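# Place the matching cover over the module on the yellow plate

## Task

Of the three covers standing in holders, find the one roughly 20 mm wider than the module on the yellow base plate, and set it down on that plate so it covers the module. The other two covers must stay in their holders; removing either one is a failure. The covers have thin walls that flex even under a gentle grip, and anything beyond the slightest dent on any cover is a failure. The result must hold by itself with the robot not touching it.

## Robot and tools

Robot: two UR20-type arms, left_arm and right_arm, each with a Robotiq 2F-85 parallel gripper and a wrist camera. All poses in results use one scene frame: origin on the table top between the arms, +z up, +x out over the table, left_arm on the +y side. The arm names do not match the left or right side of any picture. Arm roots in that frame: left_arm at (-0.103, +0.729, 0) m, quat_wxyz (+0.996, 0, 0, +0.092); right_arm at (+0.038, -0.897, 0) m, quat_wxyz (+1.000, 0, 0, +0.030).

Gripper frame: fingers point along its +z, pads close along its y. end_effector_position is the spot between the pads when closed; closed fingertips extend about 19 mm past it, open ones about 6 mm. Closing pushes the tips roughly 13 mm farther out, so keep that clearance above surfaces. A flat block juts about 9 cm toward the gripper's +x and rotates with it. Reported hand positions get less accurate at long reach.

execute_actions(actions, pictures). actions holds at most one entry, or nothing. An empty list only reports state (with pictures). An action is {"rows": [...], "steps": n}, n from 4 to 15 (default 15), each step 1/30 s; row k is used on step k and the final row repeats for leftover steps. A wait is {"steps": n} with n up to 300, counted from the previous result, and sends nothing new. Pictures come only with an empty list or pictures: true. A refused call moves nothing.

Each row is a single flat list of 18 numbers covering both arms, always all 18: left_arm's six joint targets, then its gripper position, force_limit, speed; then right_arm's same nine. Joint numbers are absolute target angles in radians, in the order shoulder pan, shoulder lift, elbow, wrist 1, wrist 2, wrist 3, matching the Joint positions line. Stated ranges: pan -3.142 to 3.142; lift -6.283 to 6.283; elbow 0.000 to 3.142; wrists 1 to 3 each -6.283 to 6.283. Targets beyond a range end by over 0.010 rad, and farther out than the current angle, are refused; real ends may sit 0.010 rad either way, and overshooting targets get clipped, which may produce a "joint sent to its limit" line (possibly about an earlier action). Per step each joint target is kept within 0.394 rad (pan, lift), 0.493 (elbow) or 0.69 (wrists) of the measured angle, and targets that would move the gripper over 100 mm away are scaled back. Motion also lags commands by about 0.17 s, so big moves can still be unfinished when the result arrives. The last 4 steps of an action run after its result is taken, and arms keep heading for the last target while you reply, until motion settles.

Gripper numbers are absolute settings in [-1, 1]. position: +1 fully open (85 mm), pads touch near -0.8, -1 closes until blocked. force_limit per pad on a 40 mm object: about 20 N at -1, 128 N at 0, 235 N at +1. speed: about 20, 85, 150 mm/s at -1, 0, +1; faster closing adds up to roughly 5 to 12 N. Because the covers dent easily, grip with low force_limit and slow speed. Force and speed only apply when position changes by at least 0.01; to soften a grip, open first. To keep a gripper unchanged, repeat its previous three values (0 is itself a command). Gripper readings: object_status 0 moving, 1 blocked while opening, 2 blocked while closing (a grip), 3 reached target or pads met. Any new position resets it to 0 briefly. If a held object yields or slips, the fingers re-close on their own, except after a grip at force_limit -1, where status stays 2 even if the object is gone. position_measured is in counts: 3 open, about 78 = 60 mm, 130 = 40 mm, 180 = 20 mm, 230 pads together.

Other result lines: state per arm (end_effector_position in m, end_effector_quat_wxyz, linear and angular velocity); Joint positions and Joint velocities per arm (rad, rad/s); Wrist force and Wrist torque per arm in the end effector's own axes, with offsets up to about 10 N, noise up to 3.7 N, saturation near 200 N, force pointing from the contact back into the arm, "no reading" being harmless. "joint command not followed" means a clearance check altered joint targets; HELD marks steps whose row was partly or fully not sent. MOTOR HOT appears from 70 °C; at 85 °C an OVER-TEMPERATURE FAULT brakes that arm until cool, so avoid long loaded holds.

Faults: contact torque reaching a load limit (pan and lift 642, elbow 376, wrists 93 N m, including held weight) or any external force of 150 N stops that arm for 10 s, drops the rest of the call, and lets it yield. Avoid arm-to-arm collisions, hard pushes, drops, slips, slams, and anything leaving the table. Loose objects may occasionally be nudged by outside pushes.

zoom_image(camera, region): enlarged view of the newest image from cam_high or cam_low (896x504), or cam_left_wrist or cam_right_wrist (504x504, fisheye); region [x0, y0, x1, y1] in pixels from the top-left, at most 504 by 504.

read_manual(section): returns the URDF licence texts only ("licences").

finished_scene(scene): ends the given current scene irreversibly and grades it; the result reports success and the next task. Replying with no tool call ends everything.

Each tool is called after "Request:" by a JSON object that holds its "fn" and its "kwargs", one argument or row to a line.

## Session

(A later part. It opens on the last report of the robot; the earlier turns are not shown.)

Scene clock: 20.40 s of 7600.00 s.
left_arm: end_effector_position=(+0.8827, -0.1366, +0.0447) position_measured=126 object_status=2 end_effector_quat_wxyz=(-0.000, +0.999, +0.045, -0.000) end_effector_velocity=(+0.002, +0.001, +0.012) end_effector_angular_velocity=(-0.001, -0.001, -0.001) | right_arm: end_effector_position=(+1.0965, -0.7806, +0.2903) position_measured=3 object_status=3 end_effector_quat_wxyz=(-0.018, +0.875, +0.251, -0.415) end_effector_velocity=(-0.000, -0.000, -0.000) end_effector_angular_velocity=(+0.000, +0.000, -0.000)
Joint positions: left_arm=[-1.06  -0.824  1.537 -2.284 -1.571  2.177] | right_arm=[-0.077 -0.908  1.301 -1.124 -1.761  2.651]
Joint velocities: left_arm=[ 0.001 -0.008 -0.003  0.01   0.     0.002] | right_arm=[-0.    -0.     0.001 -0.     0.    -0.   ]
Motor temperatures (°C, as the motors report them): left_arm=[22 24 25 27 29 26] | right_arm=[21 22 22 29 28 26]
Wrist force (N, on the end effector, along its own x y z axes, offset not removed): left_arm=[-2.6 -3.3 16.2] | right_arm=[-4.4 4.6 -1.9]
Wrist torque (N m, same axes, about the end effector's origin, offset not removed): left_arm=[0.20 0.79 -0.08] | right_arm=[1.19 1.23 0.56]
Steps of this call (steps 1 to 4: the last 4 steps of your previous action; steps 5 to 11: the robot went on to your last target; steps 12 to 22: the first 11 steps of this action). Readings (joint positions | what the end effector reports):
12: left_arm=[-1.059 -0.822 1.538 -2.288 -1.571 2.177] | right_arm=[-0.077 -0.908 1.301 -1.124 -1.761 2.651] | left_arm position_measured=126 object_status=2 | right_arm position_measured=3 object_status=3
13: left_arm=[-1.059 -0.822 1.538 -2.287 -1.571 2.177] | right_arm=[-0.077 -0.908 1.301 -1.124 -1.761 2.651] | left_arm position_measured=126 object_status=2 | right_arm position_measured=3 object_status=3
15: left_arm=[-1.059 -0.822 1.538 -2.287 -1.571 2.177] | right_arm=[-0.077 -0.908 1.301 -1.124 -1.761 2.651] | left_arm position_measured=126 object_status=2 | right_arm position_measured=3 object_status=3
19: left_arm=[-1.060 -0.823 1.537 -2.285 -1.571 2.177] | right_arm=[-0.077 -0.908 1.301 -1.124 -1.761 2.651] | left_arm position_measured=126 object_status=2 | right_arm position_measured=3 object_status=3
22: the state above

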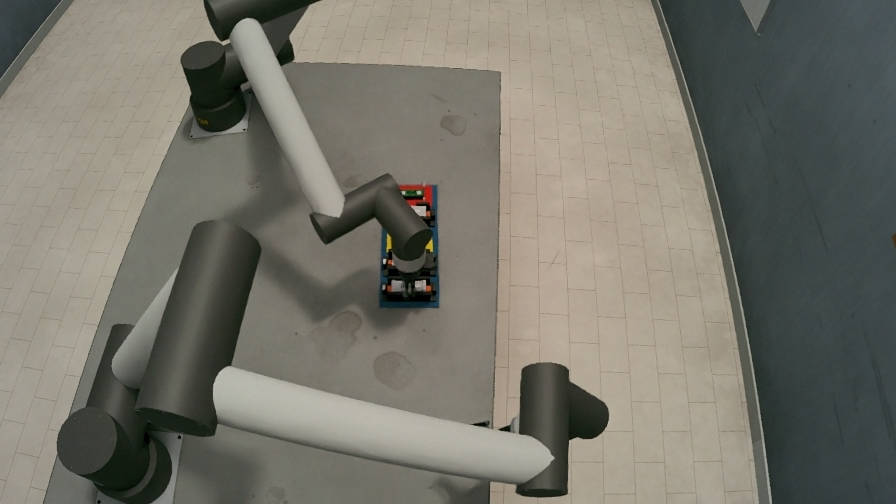

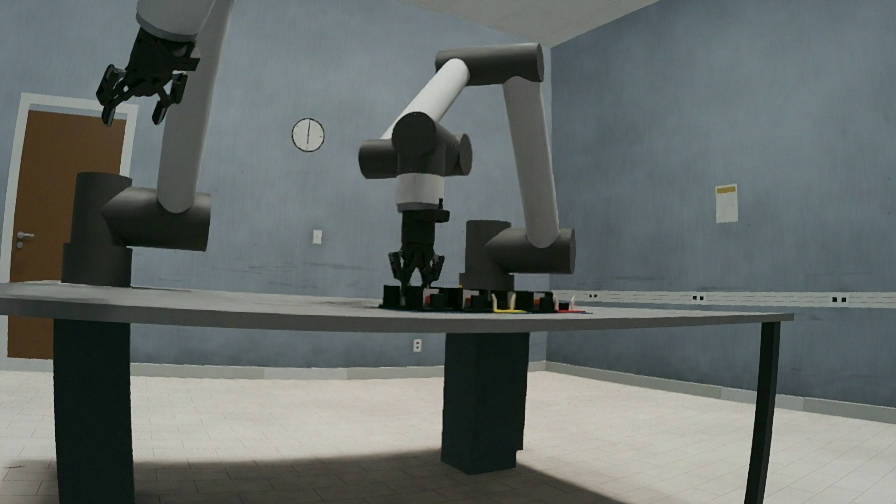

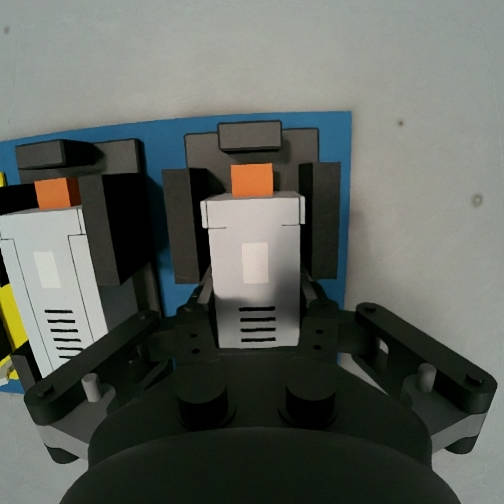

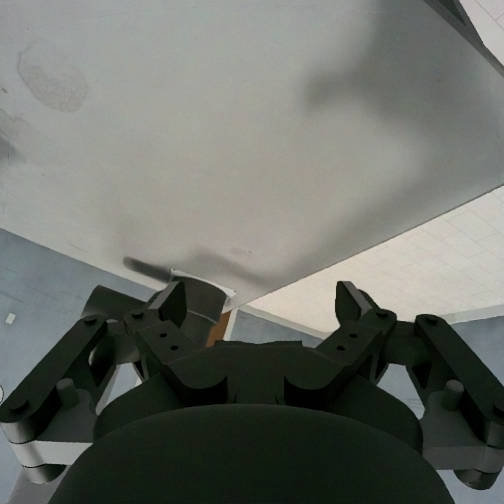

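Request:
{"fn": "execute_actions", "kwargs": {
  "actions": [
    {"steps":10,"rows":[[-1.0596,-0.8245,1.5367,-2.283,-1.5708,2.177,0.2,-1,0,-0.077,-0.908,1.301,-1.124,-1.761,2.651,1,-1,0]]}
  ]
}}

Request:
{"fn": "execute_actions", "kwargs": {
  "actions": [
    {"steps":12,"rows":[[-1.0595,-0.8184,1.5388,-2.2912,-1.5708,2.177,0.2,-1,0,-0.077,-0.908,1.301,-1.124,-1.761,2.651,1,-1,0]]}
  ],
  "pictures": true
}}

Request:
{"fn": "zoom_image", "kwargs": {
  "camera": "cam_left_wrist",
  "region": [0, 160, 360, 400]
}}

Request:
{"fn": "execute_actions", "kwargs": {
  "actions": [
    {"rows":[[-1.0595,-0.8184,1.5388,-2.2912,-1.5708,2.177,-1,-0.63,-1,-0.077,-0.908,1.301,-1.124,-1.761,2.651,1,-1,0]]}
  ]
}}

Request:
{"fn": "execute_actions", "kwargs": {
  "actions": [
    {"steps":18}
  ]
}}

Request:
{"fn": "execute_actions", "kwargs": {
  "actions": [
    {"rows":[[-1.0595,-0.8194,1.5385,-2.2899,-1.5708,2.177,-1,-0.63,-1,-0.077,-0.908,1.301,-1.124,-1.761,2.651,1,-1,0],[-1.0595,-0.8194,1.5385,-2.2899,-1.5708,2.177,-1,-0.63,-1,-0.077,-0.908,1.301,-1.124,-1.761,2.651,1,-1,0],[-1.0595,-0.8204,1.5382,-2.2886,-1.5708,2.177,-1,-0.63,-1,-0.077,-0.908,1.301,-1.124,-1.761,2.651,1,-1,0],[-1.0595,-0.8204,1.5382,-2.2886,-1.5708,2.177,-1,-0.63,-1,-0.077,-0.908,1.301,-1.124,-1.761,2.651,1,-1,0],[-1.0595,-0.8214,1.5379,-2.2873,-1.5708,2.177,-1,-0.63,-1,-0.077,-0.908,1.301,-1.124,-1.761,2.651,1,-1,0],[-1.0595,-0.8214,1.5379,-2.2873,-1.5708,2.177,-1,-0.63,-1,-0.077,-0.908,1.301,-1.124,-1.761,2.651,1,-1,0],[-1.0595,-0.8224,1.5376,-2.286,-1.5708,2.177,-1,-0.63,-1,-0.077,-0.908,1.301,-1.124,-1.761,2.651,1,-1,0],[-1.0595,-0.8224,1.5376,-2.286,-1.5708,2.177,-1,-0.63,-1,-0.077,-0.908,1.301,-1.124,-1.761,2.651,1,-1,0],[-1.0595,-0.8234,1.5373,-2.2847,-1.5708,2.177,-1,-0.63,-1,-0.077,-0.908,1.301,-1.124,-1.761,2.651,1,-1,0]]}
  ],
  "pictures": true
}}

Scene clock: 21.17 s of 7600.00 s.
left_arm: end_effector_position=(+0.8827, -0.1367, +0.0457) position_measured=107 object_status=0 end_effector_quat_wxyz=(+0.000, +0.999, +0.045, +0.000) end_effector_velocity=(-0.000, -0.000, -0.000) end_effector_angular_velocity=(+0.000, +0.000, +0.002) | right_arm: end_effector_position=(+1.0965, -0.7806, +0.2903) position_measured=3 object_status=3 end_effector_quat_wxyz=(-0.018, +0.875, +0.251, -0.415) end_effector_velocity=(-0.000, +0.000, +0.000) end_effector_angular_velocity=(+0.000, +0.000, +0.000)
Joint positions: left_arm=[-1.06  -0.825  1.537 -2.283 -1.571  2.177] | right_arm=[-0.077 -0.908  1.301 -1.124 -1.761  2.651]
Joint velocities: left_arm=[-0.     0.    -0.     0.    -0.    -0.003] | right_arm=[ 0. -0. -0.  0.  0. -0.]
Motor temperatures (°C, as the motors report them): left_arm=[22 24 25 27 29 26] | right_arm=[21 22 22 29 28 26]
Wrist force (N, on the end effector, along its own x y z axes, offset not removed): left_arm=[0.6 0.1 5.9] | right_arm=[-3.7 3.5 -1.3]
Wrist torque (N m, same axes, about the end effector's origin, offset not removed): left_arm=[-0.29 0.23 -0.14] | right_arm=[0.86 0.99 0.55]
Steps of this call (steps 1 to 4: the last 4 steps of your previous action; steps 5 to 15: the robot went on to your last target; steps 16 to 17: nothing new was sent; steps 18 to 23: the first 6 steps of this action). Readings (joint positions | what the end effector reports):
18: left_arm=[-1.060 -0.824 1.537 -2.283 -1.571 2.177] | right_arm=[-0.077 -0.908 1.301 -1.124 -1.761 2.651] | left_arm position_measured=126 object_status=0 | right_arm position_measured=3 object_status=3
19: left_arm=[-1.060 -0.824 1.537 -2.283 -1.571 2.177] | right_arm=[-0.077 -0.908 1.301 -1.124 -1.761 2.651] | left_arm position_measured=126 object_status=0 | right_arm position_measured=3 object_status=3
21: left_arm=[-1.060 -0.825 1.537 -2.283 -1.571 2.177] | right_arm=[-0.077 -0.908 1.301 -1.124 -1.761 2.651] | left_arm position_measured=117 object_status=0 | right_arm position_measured=3 object_status=3
23: the state above

Scene clock: 21.57 s of 7600.00 s.
left_arm: end_effector_position=(+0.8827, -0.1366, +0.0382) position_measured=104 object_status=3 end_effector_quat_wxyz=(+0.000, +0.999, +0.045, +0.000) end_effector_velocity=(+0.001, +0.002, -0.006) end_effector_angular_velocity=(-0.001, +0.000, +0.003) | right_arm: end_effector_position=(+1.0965, -0.7806, +0.2903) position_measured=3 object_status=3 end_effector_quat_wxyz=(-0.018, +0.875, +0.251, -0.415) end_effector_velocity=(+0.000, -0.000, +0.001) end_effector_angular_velocity=(-0.001, -0.001, +0.001)
Joint positions: left_arm=[-1.06  -0.819  1.539 -2.291 -1.571  2.177] | right_arm=[-0.077 -0.908  1.301 -1.124 -1.761  2.651]
Joint velocities: left_arm=[ 0.001  0.004  0.003 -0.008 -0.001 -0.002] | right_arm=[ 0.    -0.    -0.001 -0.    -0.001  0.   ]
Motor temperatures (°C, as the motors report them): left_arm=[22 24 25 27 29 26] | right_arm=[21 22 22 29 28 26]
Wrist force (N, on the end effector, along its own x y z axes, offset not removed): left_arm=[-0.4 -3.8 5.6] | right_arm=[-0.3 0.5 -1.3]
Wrist torque (N m, same axes, about the end effector's origin, offset not removed): left_arm=[-1.02 0.44 -0.08] | right_arm=[0.30 0.41 0.45]
Steps of this call (steps 1 to 4: the last 4 steps of your previous action; steps 5 to 12: the first 8 steps of this action). Readings (joint positions | what the end effector reports):
5: left_arm=[-1.060 -0.824 1.537 -2.283 -1.571 2.177] | right_arm=[-0.077 -0.908 1.301 -1.124 -1.761 2.651] | left_arm position_measured=104 object_status=0 | right_arm position_measured=3 object_status=3
6: left_arm=[-1.060 -0.823 1.537 -2.285 -1.571 2.177] | right_arm=[-0.077 -0.908 1.301 -1.124 -1.761 2.651] | left_arm position_measured=104 object_status=0 | right_arm position_measured=3 object_status=3
8: left_arm=[-1.060 -0.821 1.538 -2.288 -1.571 2.177] | right_arm=[-0.077 -0.908 1.301 -1.124 -1.761 2.651] | left_arm position_measured=104 object_status=0 | right_arm position_measured=3 object_status=3
12: the state above

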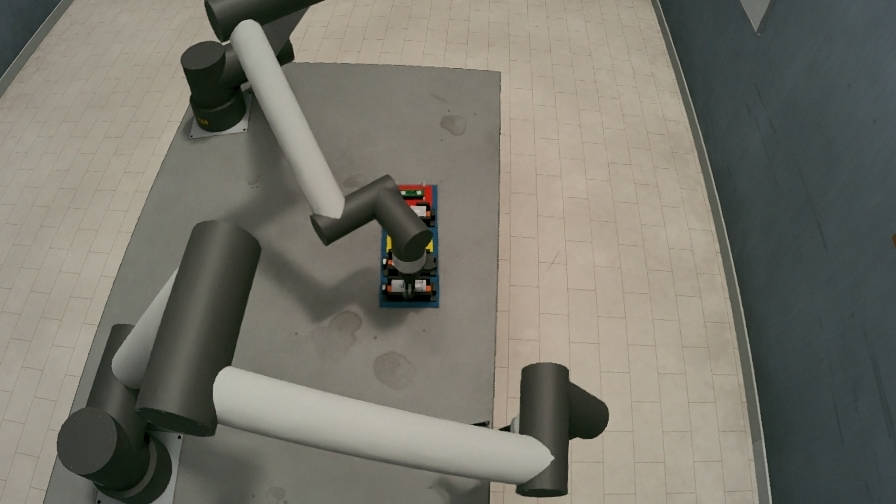

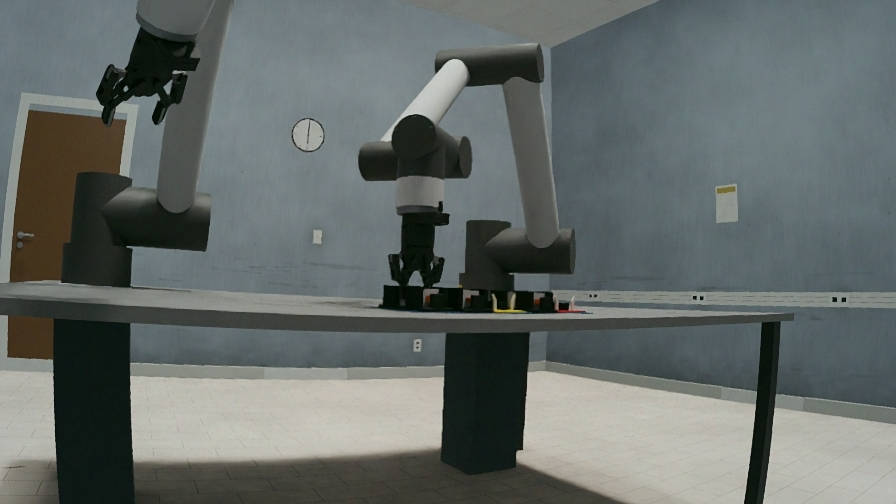

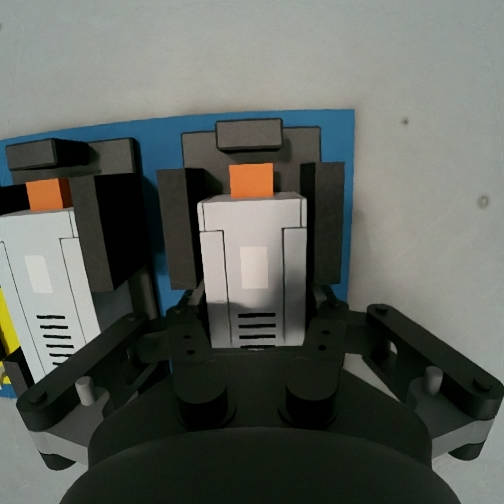

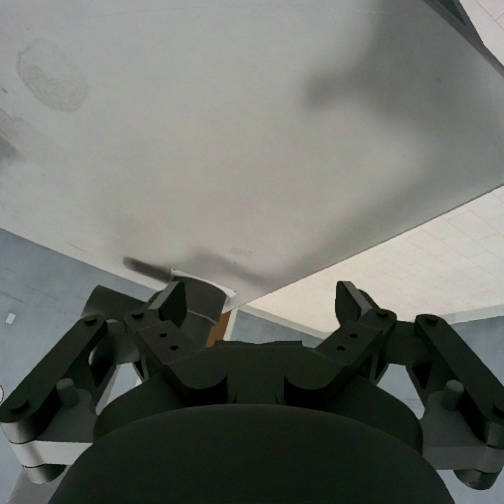

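Region (0, 160, 360, 400) of cam_left_wrist's 504x504 image, scaled by 1.400, with more detail than that image has.

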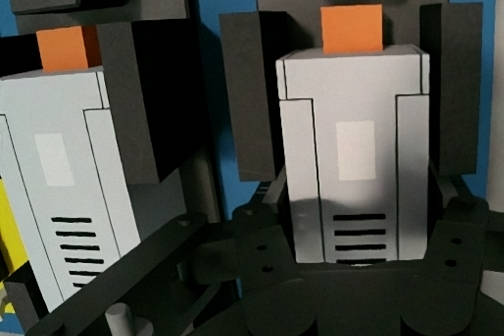

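Scene clock: 22.07 s of 7600.00 s.
left_arm: end_effector_position=(+0.8828, -0.1365, +0.0375) position_measured=117 object_status=0 end_effector_quat_wxyz=(+0.000, +0.999, +0.045, +0.000) end_effector_velocity=(-0.001, -0.001, -0.001) end_effector_angular_velocity=(+0.000, +0.000, -0.001) | right_arm: end_effector_position=(+1.0965, -0.7806, +0.2903) position_measured=3 object_status=3 end_effector_quat_wxyz=(-0.018, +0.875, +0.251, -0.415) end_effector_velocity=(-0.000, -0.000, -0.000) end_effector_angular_velocity=(-0.000, +0.001, +0.000)
Joint positions: left_arm=[-1.059 -0.818  1.539 -2.291 -1.571  2.177] | right_arm=[-0.077 -0.908  1.301 -1.124 -1.761  2.651]
Joint velocities: left_arm=[-0.001  0.001 -0.     0.    -0.     0.   ] | right_arm=[ 0. -0.  0.  0. -0. -0.]
Motor temperatures (°C, as the motors report them): left_arm=[22 24 25 27 29 26] | right_arm=[21 22 22 29 28 26]
Wrist force (N, on the end effector, along its own x y z axes, offset not removed): left_arm=[-1.9 -2.5 -2.0] | right_arm=[-1.6 -1.7 0.7]
Wrist torque (N m, same axes, about the end effector's origin, offset not removed): left_arm=[0.35 0.63 -0.10] | right_arm=[-0.06 0.82 0.49]
Steps of this call (steps 1 to 4: the last 4 steps of your previous action; steps 5 to 15: the first 11 steps of this action). Readings (joint positions | what the end effector reports):
5: left_arm=[-1.060 -0.819 1.539 -2.291 -1.571 2.177] | right_arm=[-0.077 -0.908 1.301 -1.124 -1.761 2.651] | left_arm position_measured=104 object_status=0 | right_arm position_measured=3 object_status=3
6: left_arm=[-1.060 -0.819 1.539 -2.291 -1.571 2.177] | right_arm=[-0.077 -0.908 1.301 -1.124 -1.761 2.651] | left_arm position_measured=104 object_status=0 | right_arm position_measured=3 object_status=3
8: left_arm=[-1.060 -0.819 1.539 -2.291 -1.571 2.177] | right_arm=[-0.077 -0.908 1.301 -1.124 -1.761 2.651] | left_arm position_measured=106 object_status=0 | right_arm position_measured=3 object_status=3
12: left_arm=[-1.060 -0.818 1.539 -2.291 -1.571 2.177] | right_arm=[-0.077 -0.908 1.301 -1.124 -1.761 2.651] | left_arm position_measured=113 object_status=0 | right_arm position_measured=3 object_status=3
15: the state above

Scene clock: 22.67 s of 7600.00 s.
left_arm: end_effector_position=(+0.8828, -0.1365, +0.0375) position_measured=129 object_status=2 end_effector_quat_wxyz=(+0.000, +0.999, +0.045, +0.000) end_effector_velocity=(+0.002, +0.002, -0.001) end_effector_angular_velocity=(+0.000, +0.000, +0.002) | right_arm: end_effector_position=(+1.0965, -0.7806, +0.2903) position_measured=3 object_status=3 end_effector_quat_wxyz=(-0.018, +0.875, +0.251, -0.415) end_effector_velocity=(-0.000, -0.000, -0.000) end_effector_angular_velocity=(-0.000, +0.001, +0.000)
Joint positions: left_arm=[-1.059 -0.818  1.539 -2.291 -1.571  2.177] | right_arm=[-0.077 -0.908  1.301 -1.124 -1.761  2.651]
Joint velocities: left_arm=[ 0.002  0.001 -0.001  0.     0.    -0.001] | right_arm=[ 0.  0.  0.  0. -0. -0.]
Motor temperatures (°C, as the motors report them): left_arm=[22 24 25 27 29 26] | right_arm=[21 22 22 29 28 26]
Wrist force (N, on the end effector, along its own x y z axes, offset not removed): left_arm=[1.7 -8.3 -12.8] | right_arm=[-4.0 1.5 1.3]
Wrist torque (N m, same axes, about the end effector's origin, offset not removed): left_arm=[-0.58 -0.13 -0.18] | right_arm=[0.56 1.06 0.58]
Kept back: nothing.
Steps of this call (steps 1 to 4: the last 4 steps of your previous action; steps 5 to 15: the robot went on to your last target; steps 16 to 18: nothing new was sent). Readings (joint positions | what the end effector reports):
1: left_arm=[-1.059 -0.818 1.539 -2.291 -1.571 2.177] | right_arm=[-0.077 -0.908 1.301 -1.124 -1.761 2.651] | left_arm position_measured=119 object_status=0 | right_arm position_measured=3 object_status=3
2: left_arm=[-1.059 -0.818 1.539 -2.291 -1.571 2.177] | right_arm=[-0.077 -0.908 1.301 -1.124 -1.761 2.651] | left_arm position_measured=120 object_status=0 | right_arm position_measured=3 object_status=3
4: left_arm=[-1.059 -0.818 1.539 -2.291 -1.571 2.177] | right_arm=[-0.077 -0.908 1.301 -1.124 -1.761 2.651] | left_arm position_measured=123 object_status=0 | right_arm position_measured=3 object_status=3
8: left_arm=[-1.059 -0.818 1.539 -2.291 -1.571 2.177] | right_arm=[-0.077 -0.908 1.301 -1.124 -1.761 2.651] | left_arm position_measured=128 object_status=0 | right_arm position_measured=3 object_status=3
18: the state above
All arms were judged still, so your last target was given up. Only a new action makes them travel on or press farther. Fingers that are still opening or closing keep moving.

Scene clock: 23.03 s of 7600.00 s.
left_arm: end_effector_position=(+0.8827, -0.1363, +0.0423) position_measured=130 object_status=2 end_effector_quat_wxyz=(-0.000, +0.999, +0.045, -0.000) end_effector_velocity=(-0.001, -0.002, +0.015) end_effector_angular_velocity=(-0.000, -0.000, -0.005) | right_arm: end_effector_position=(+1.0965, -0.7806, +0.2903) position_measured=3 object_status=3 end_effector_quat_wxyz=(-0.018, +0.875, +0.251, -0.415) end_effector_velocity=(+0.000, -0.000, +0.000) end_effector_angular_velocity=(-0.000, -0.000, -0.000)
Joint positions: left_arm=[-1.059 -0.822  1.538 -2.286 -1.571  2.177] | right_arm=[-0.077 -0.908  1.301 -1.124 -1.761  2.651]
Joint velocities: left_arm=[-0.002 -0.011 -0.004  0.015 -0.     0.003] | right_arm=[-0. -0. -0. -0. -0.  0.]
Motor temperatures (°C, as the motors report them): left_arm=[22 24 25 27 29 26] | right_arm=[21 22 22 29 28 26]
Wrist force (N, on the end effector, along its own x y z axes, offset not removed): left_arm=[-1.4 -0.9 19.6] | right_arm=[-0.8 3.3 2.8]
Wrist torque (N m, same axes, about the end effector's origin, offset not removed): left_arm=[-0.46 0.52 -0.04] | right_arm=[0.84 0.67 0.49]
Steps of this call (steps 1 to 11: the first 11 steps of this action). Readings (joint positions | what the end effector reports):
1: left_arm=[-1.059 -0.818 1.539 -2.291 -1.571 2.177] | right_arm=[-0.077 -0.908 1.301 -1.124 -1.761 2.651] | left_arm position_measured=129 object_status=2 | right_arm position_measured=3 object_status=3
2: left_arm=[-1.059 -0.819 1.539 -2.291 -1.571 2.177] | right_arm=[-0.077 -0.908 1.301 -1.124 -1.761 2.651] | left_arm position_measured=129 object_status=2 | right_arm position_measured=3 object_status=3
4: left_arm=[-1.059 -0.819 1.539 -2.290 -1.571 2.177] | right_arm=[-0.077 -0.908 1.301 -1.124 -1.761 2.651] | left_arm position_measured=129 object_status=2 | right_arm position_measured=3 object_status=3
8: left_arm=[-1.059 -0.821 1.538 -2.288 -1.571 2.177] | right_arm=[-0.077 -0.908 1.301 -1.124 -1.761 2.651] | left_arm position_measured=130 object_status=2 | right_arm position_measured=3 object_status=3
11: the state above

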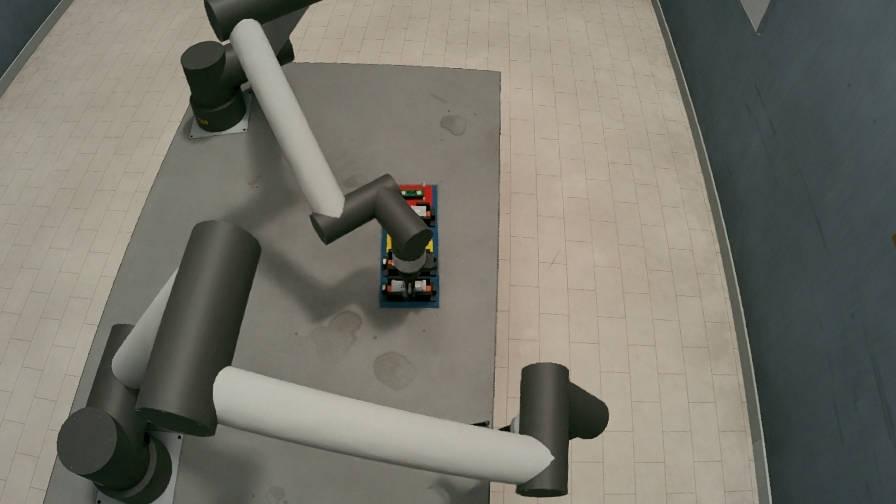

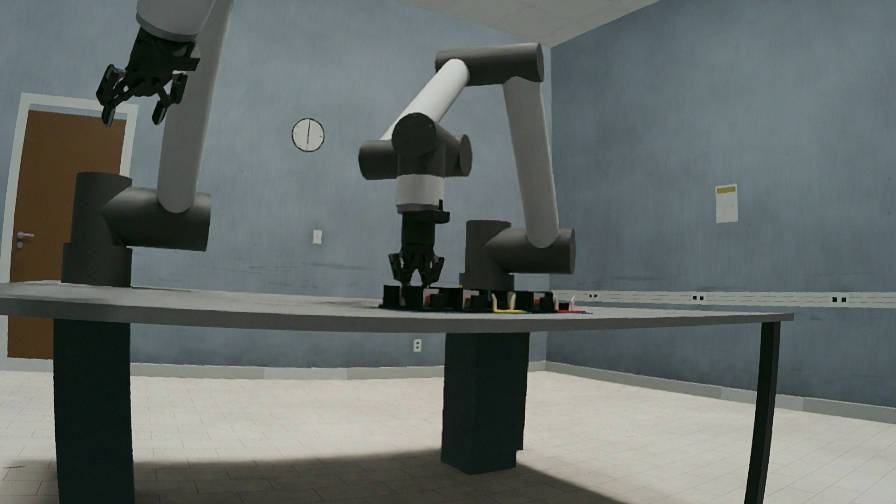

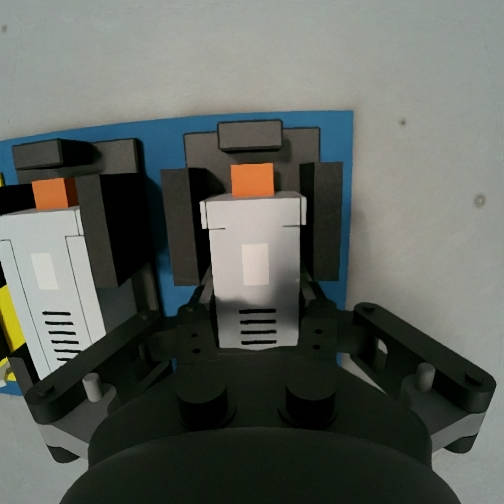

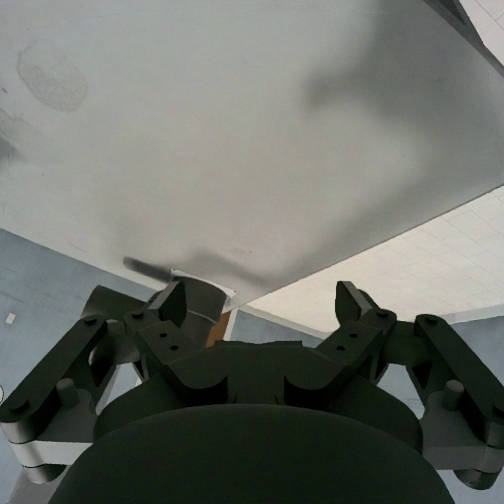

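Request:
{"fn": "execute_actions", "kwargs": {
  "actions": [
    {"rows":[[-1.0595,-0.8234,1.5373,-2.2847,-1.5708,2.177,-0.98,-0.54,-1,-0.077,-0.908,1.301,-1.124,-1.761,2.651,1,-1,0]]}
  ],
  "pictures": true
}}

Request:
{"fn": "execute_actions", "kwargs": {
  "actions": [
    {"rows":[[-1.0595,-0.8244,1.537,-2.2834,-1.5708,2.177,-0.98,-0.54,-1,-0.077,-0.908,1.301,-1.124,-1.761,2.651,1,-1,0],[-1.0595,-0.8244,1.537,-2.2834,-1.5708,2.177,-0.98,-0.54,-1,-0.077,-0.908,1.301,-1.124,-1.761,2.651,1,-1,0],[-1.0595,-0.8244,1.537,-2.2834,-1.5708,2.177,-0.98,-0.54,-1,-0.077,-0.908,1.301,-1.124,-1.761,2.651,1,-1,0],[-1.0595,-0.8254,1.5367,-2.2821,-1.5708,2.177,-0.98,-0.54,-1,-0.077,-0.908,1.301,-1.124,-1.761,2.651,1,-1,0],[-1.0595,-0.8254,1.5367,-2.2821,-1.5708,2.177,-0.98,-0.54,-1,-0.077,-0.908,1.301,-1.124,-1.761,2.651,1,-1,0],[-1.0595,-0.8254,1.5367,-2.2821,-1.5708,2.177,-0.98,-0.54,-1,-0.077,-0.908,1.301,-1.124,-1.761,2.651,1,-1,0],[-1.0595,-0.8264,1.5364,-2.2808,-1.5708,2.177,-0.98,-0.54,-1,-0.077,-0.908,1.301,-1.124,-1.761,2.651,1,-1,0],[-1.0595,-0.8264,1.5364,-2.2808,-1.5708,2.177,-0.98,-0.54,-1,-0.077,-0.908,1.301,-1.124,-1.761,2.651,1,-1,0],[-1.0595,-0.8274,1.5361,-2.2795,-1.5708,2.177,-0.98,-0.54,-1,-0.077,-0.908,1.301,-1.124,-1.761,2.651,1,-1,0]]}
  ],
  "pictures": true
}}

Scene clock: 23.77 s of 7600.00 s.
left_arm: end_effector_position=(+0.8827, -0.1364, +0.0439) position_measured=133 object_status=2 end_effector_quat_wxyz=(+0.000, +0.999, +0.045, +0.000) end_effector_velocity=(+0.001, +0.001, -0.000) end_effector_angular_velocity=(-0.000, +0.000, -0.000) | right_arm: end_effector_position=(+1.0965, -0.7806, +0.2903) position_measured=3 object_status=3 end_effector_quat_wxyz=(-0.018, +0.875, +0.251, -0.415) end_effector_velocity=(-0.000, -0.000, -0.000) end_effector_angular_velocity=(+0.000, +0.000, -0.001)
Joint positions: left_arm=[-1.059 -0.823  1.537 -2.285 -1.571  2.177] | right_arm=[-0.077 -0.908  1.301 -1.124 -1.761  2.651]
Joint velocities: left_arm=[ 0.001  0.    -0.     0.    -0.     0.001] | right_arm=[-0.001 -0.     0.001 -0.     0.    -0.   ]
Motor temperatures (°C, as the motors report them): left_arm=[22 24 25 27 29 26] | right_arm=[21 22 22 29 28 26]
Wrist force (N, on the end effector, along its own x y z axes, offset not removed): left_arm=[-1.6 -7.2 17.4] | right_arm=[-3.4 0.7 -4.6]
Wrist torque (N m, same axes, about the end effector's origin, offset not removed): left_arm=[-1.17 0.37 -0.06] | right_arm=[0.39 1.16 0.51]
Steps of this call (steps 1 to 4: the last 4 steps of your previous action; steps 5 to 11: the robot went on to your last target; steps 12 to 22: the first 11 steps of this action). Readings (joint positions | what the end effector reports):
12: left_arm=[-1.059 -0.823 1.537 -2.285 -1.571 2.177] | right_arm=[-0.077 -0.908 1.301 -1.124 -1.761 2.651] | left_arm position_measured=130 object_status=0 | right_arm position_measured=3 object_status=3
13: left_arm=[-1.059 -0.823 1.537 -2.285 -1.571 2.177] | right_arm=[-0.077 -0.908 1.301 -1.124 -1.761 2.651] | left_arm position_measured=130 object_status=0 | right_arm position_measured=3 object_status=3
15: left_arm=[-1.059 -0.823 1.537 -2.285 -1.571 2.177] | right_arm=[-0.077 -0.908 1.301 -1.124 -1.761 2.651] | left_arm position_measured=132 object_status=0 | right_arm position_measured=3 object_status=3
19: left_arm=[-1.059 -0.823 1.537 -2.285 -1.571 2.177] | right_arm=[-0.077 -0.908 1.301 -1.124 -1.761 2.651] | left_arm position_measured=133 object_status=0 | right_arm position_measured=3 object_status=3
22: the state above

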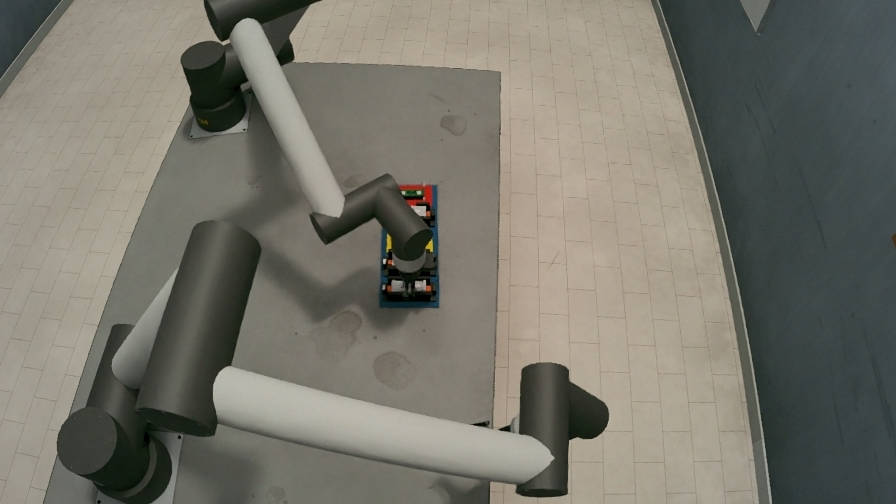

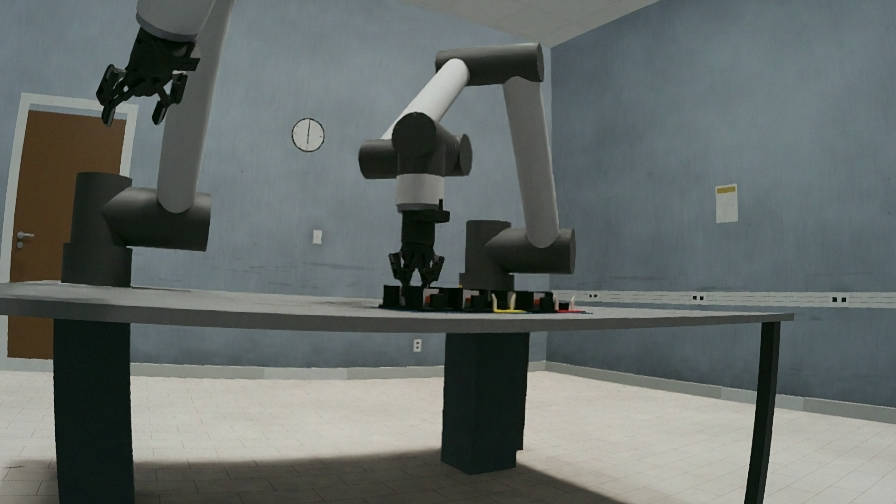

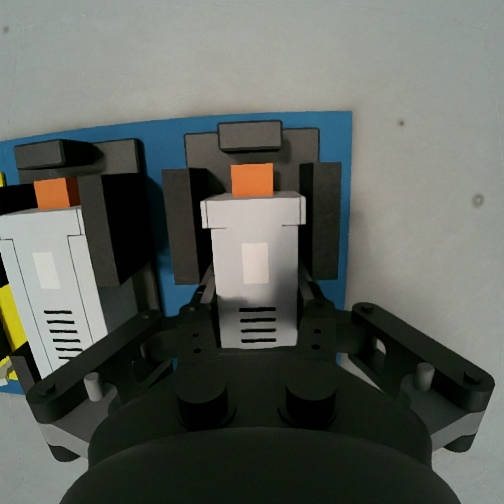

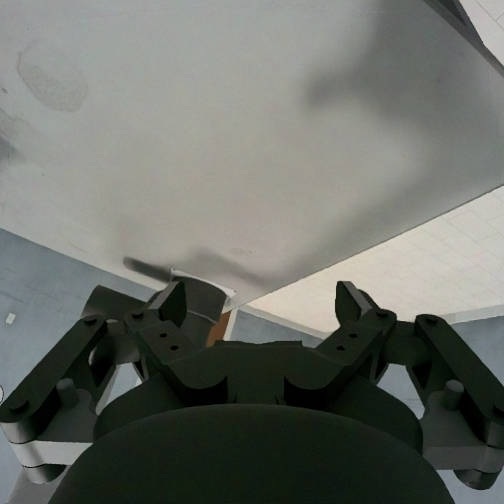

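Scene clock: 24.27 s of 7600.00 s.
left_arm: end_effector_position=(+0.8827, -0.1364, +0.0480) position_measured=133 object_status=2 end_effector_quat_wxyz=(-0.000, +0.999, +0.045, -0.000) end_effector_velocity=(+0.003, +0.002, +0.015) end_effector_angular_velocity=(-0.001, -0.001, +0.003) | right_arm: end_effector_position=(+1.0965, -0.7806, +0.2903) position_measured=3 object_status=3 end_effector_quat_wxyz=(-0.018, +0.875, +0.251, -0.415) end_effector_velocity=(+0.000, -0.000, +0.000) end_effector_angular_velocity=(+0.000, -0.001, -0.000)
Joint positions: left_arm=[-1.059 -0.827  1.536 -2.281 -1.571  2.177] | right_arm=[-0.077 -0.908  1.301 -1.124 -1.761  2.651]
Joint velocities: left_arm=[ 0.003 -0.011 -0.004  0.013  0.    -0.   ] | right_arm=[-0. -0. -0. -0.  0. -0.]
Motor temperatures (°C, as the motors report them): left_arm=[22 24 25 27 29 26] | right_arm=[21 22 22 29 28 26]
Wrist force (N, on the end effector, along its own x y z axes, offset not removed): left_arm=[0.0 -1.6 23.2] | right_arm=[-2.3 -0.2 0.2]
Wrist torque (N m, same axes, about the end effector's origin, offset not removed): left_arm=[-0.58 0.25 -0.14] | right_arm=[0.20 0.91 0.48]
Steps of this call (steps 1 to 4: the last 4 steps of your previous action; steps 5 to 15: the first 11 steps of this action). Readings (joint positions | what the end effector reports):
5: left_arm=[-1.059 -0.823 1.537 -2.285 -1.571 2.177] | right_arm=[-0.077 -0.908 1.301 -1.124 -1.761 2.651] | left_arm position_measured=133 object_status=2 | right_arm position_measured=3 object_status=3
6: left_arm=[-1.059 -0.824 1.537 -2.284 -1.571 2.177] | right_arm=[-0.077 -0.908 1.301 -1.124 -1.761 2.651] | left_arm position_measured=133 object_status=2 | right_arm position_measured=3 object_status=3
8: left_arm=[-1.059 -0.824 1.537 -2.284 -1.571 2.177] | right_arm=[-0.077 -0.908 1.301 -1.124 -1.761 2.651] | left_arm position_measured=133 object_status=2 | right_arm position_measured=3 object_status=3
12: left_arm=[-1.059 -0.825 1.537 -2.282 -1.571 2.177] | right_arm=[-0.077 -0.908 1.301 -1.124 -1.761 2.651] | left_arm position_measured=133 object_status=2 | right_arm position_measured=3 object_status=3
15: the state above

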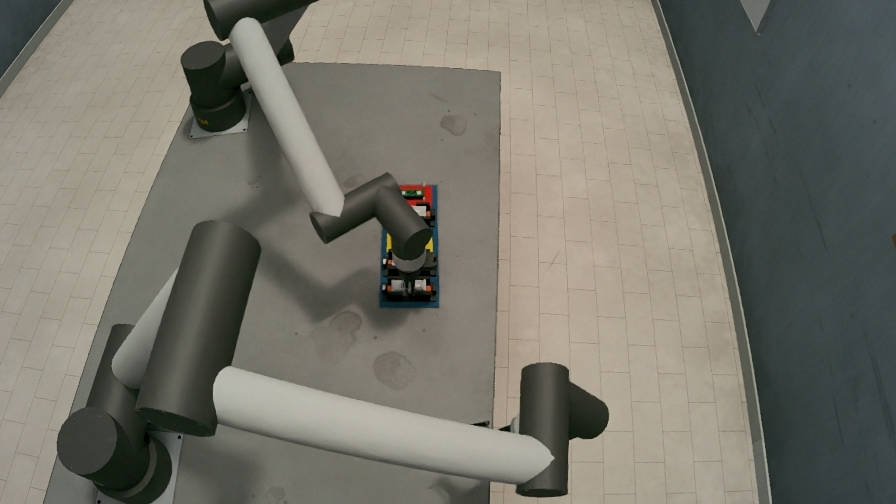

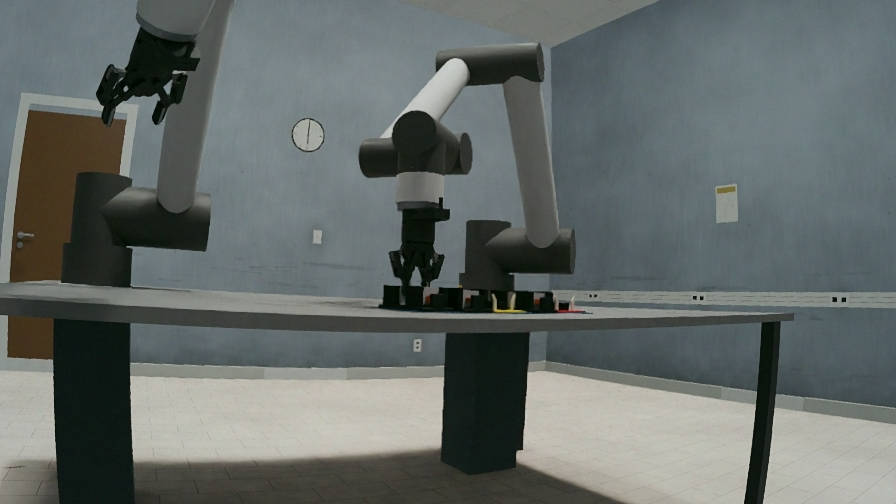

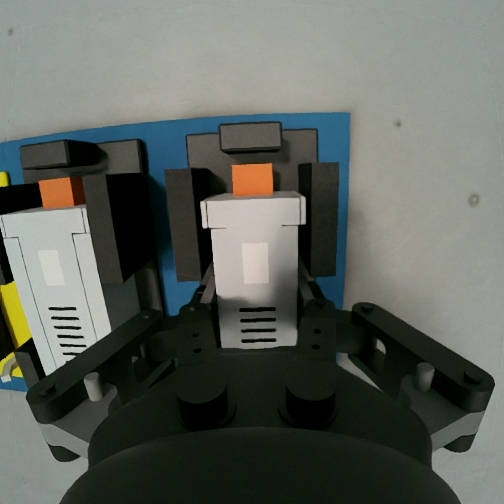

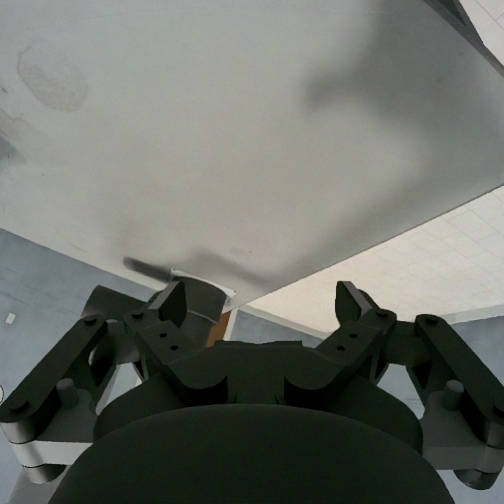

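Request:
{"fn": "execute_actions", "kwargs": {
  "actions": [
    {"rows":[[-1.0595,-0.8284,1.5358,-2.2782,-1.5708,2.177,-0.98,-0.54,-1,-0.077,-0.908,1.301,-1.124,-1.761,2.651,1,-1,0],[-1.0595,-0.8294,1.5354,-2.2768,-1.5708,2.177,-0.98,-0.54,-1,-0.077,-0.908,1.301,-1.124,-1.761,2.651,1,-1,0],[-1.0595,-0.8304,1.5351,-2.2755,-1.5708,2.177,-0.98,-0.54,-1,-0.077,-0.908,1.301,-1.124,-1.761,2.651,1,-1,0],[-1.0595,-0.8314,1.5347,-2.2741,-1.5708,2.177,-0.98,-0.54,-1,-0.077,-0.908,1.301,-1.124,-1.761,2.651,1,-1,0],[-1.0595,-0.8324,1.5344,-2.2728,-1.5708,2.177,-0.98,-0.54,-1,-0.077,-0.908,1.301,-1.124,-1.761,2.651,1,-1,0],[-1.0595,-0.8334,1.534,-2.2714,-1.5708,2.177,-0.98,-0.54,-1,-0.077,-0.908,1.301,-1.124,-1.761,2.651,1,-1,0],[-1.0595,-0.8344,1.5337,-2.2701,-1.5708,2.177,-0.98,-0.54,-1,-0.077,-0.908,1.301,-1.124,-1.761,2.651,1,-1,0],[-1.0595,-0.8354,1.5333,-2.2687,-1.5708,2.177,-0.98,-0.54,-1,-0.077,-0.908,1.301,-1.124,-1.761,2.651,1,-1,0],[-1.0595,-0.8364,1.5329,-2.2673,-1.5708,2.177,-0.98,-0.54,-1,-0.077,-0.908,1.301,-1.124,-1.761,2.651,1,-1,0],[-1.0595,-0.8374,1.5326,-2.266,-1.5708,2.177,-0.98,-0.54,-1,-0.077,-0.908,1.301,-1.124,-1.761,2.651,1,-1,0],[-1.0595,-0.8384,1.5322,-2.2646,-1.5708,2.177,-0.98,-0.54,-1,-0.077,-0.908,1.301,-1.124,-1.761,2.651,1,-1,0],[-1.0595,-0.8394,1.5318,-2.2632,-1.5708,2.177,-0.98,-0.54,-1,-0.077,-0.908,1.301,-1.124,-1.761,2.651,1,-1,0]]}
  ],
  "pictures": true
}}

Scene clock: 25.20 s of 7600.00 s.
left_arm: end_effector_position=(+0.8827, -0.1364, +0.0595) position_measured=133 object_status=2 end_effector_quat_wxyz=(+0.000, +0.999, +0.045, +0.000) end_effector_velocity=(+0.002, +0.001, +0.041) end_effector_angular_velocity=(-0.001, -0.002, +0.004) | right_arm: end_effector_position=(+1.0965, -0.7806, +0.2903) position_measured=3 object_status=3 end_effector_quat_wxyz=(-0.018, +0.875, +0.251, -0.415) end_effector_velocity=(+0.000, -0.000, +0.000) end_effector_angular_velocity=(-0.000, -0.001, -0.000)
Joint positions: left_arm=[-1.059 -0.835  1.533 -2.269 -1.571  2.177] | right_arm=[-0.077 -0.908  1.301 -1.124 -1.761  2.651]
Joint velocities: left_arm=[ 0.001 -0.03  -0.011  0.04   0.001 -0.003] | right_arm=[-0. -0. -0. -0. -0. -0.]
Motor temperatures (°C, as the motors report them): left_arm=[22 24 25 27 29 26] | right_arm=[21 22 22 29 28 26]
Wrist force (N, on the end effector, along its own x y z axes, offset not removed): left_arm=[-2.0 -0.8 20.1] | right_arm=[-0.6 2.1 -1.9]
Wrist torque (N m, same axes, about the end effector's origin, offset not removed): left_arm=[-0.37 0.62 -0.02] | right_arm=[0.62 0.51 0.56]
Steps of this call (steps 1 to 4: the last 4 steps of your previous action; steps 5 to 15: the robot went on to your last target; steps 16 to 17: nothing new was sent; steps 18 to 28: the first 11 steps of this action). Readings (joint positions | what the end effector reports):
18: left_arm=[-1.059 -0.827 1.536 -2.279 -1.571 2.177] | right_arm=[-0.077 -0.908 1.301 -1.124 -1.761 2.651] | left_arm position_measured=133 object_status=2 | right_arm position_measured=3 object_status=3
19: left_arm=[-1.059 -0.828 1.536 -2.279 -1.571 2.177] | right_arm=[-0.077 -0.908 1.301 -1.124 -1.761 2.651] | left_arm position_measured=133 object_status=2 | right_arm position_measured=3 object_status=3
21: left_arm=[-1.059 -0.829 1.536 -2.278 -1.571 2.177] | right_arm=[-0.077 -0.908 1.301 -1.124 -1.761 2.651] | left_arm position_measured=133 object_status=2 | right_arm position_measured=3 object_status=3
25: left_arm=[-1.059 -0.832 1.534 -2.273 -1.571 2.177] | right_arm=[-0.077 -0.908 1.301 -1.124 -1.761 2.651] | left_arm position_measured=133 object_status=2 | right_arm position_measured=3 object_status=3
28: the state above

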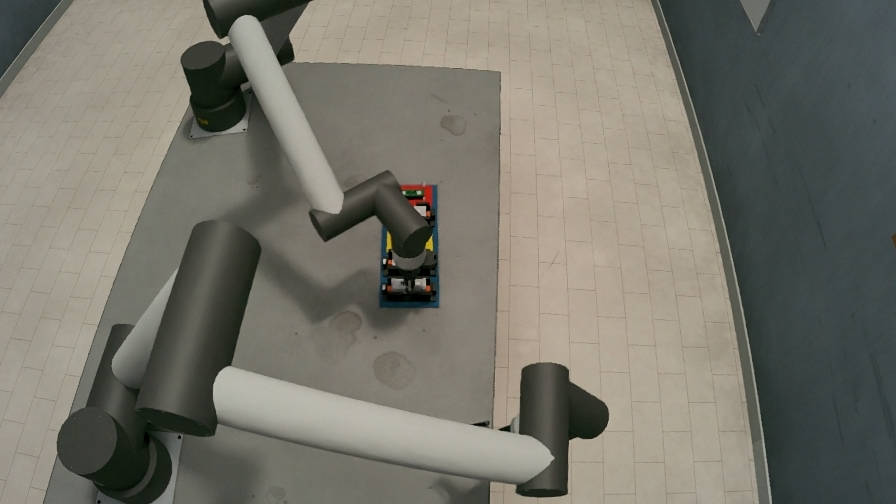

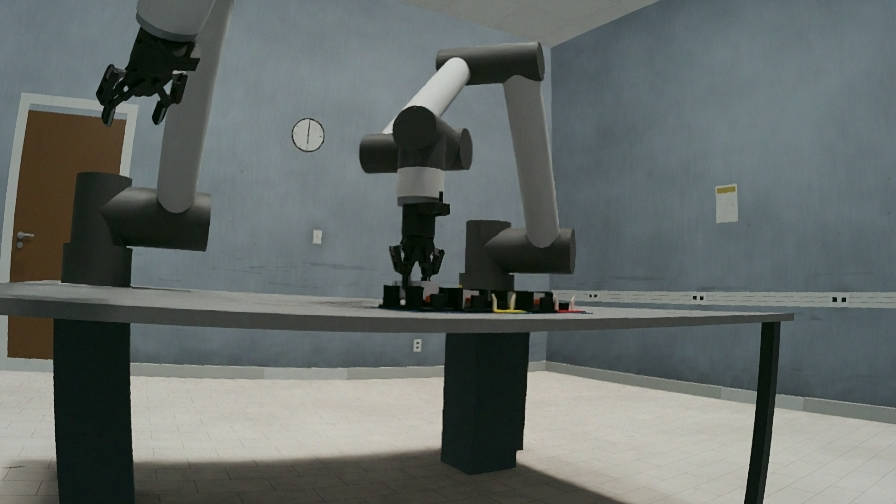

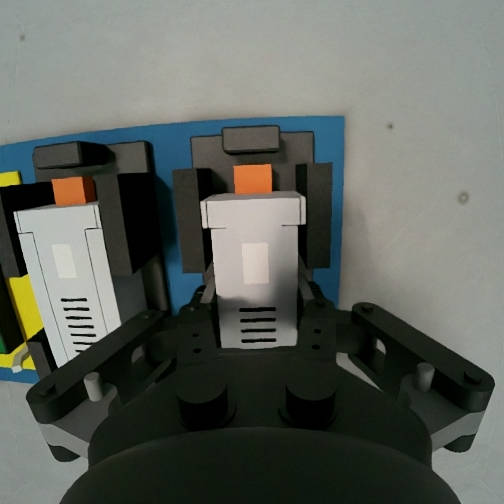

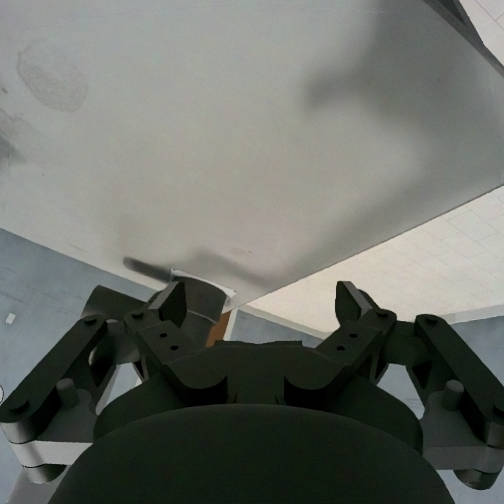

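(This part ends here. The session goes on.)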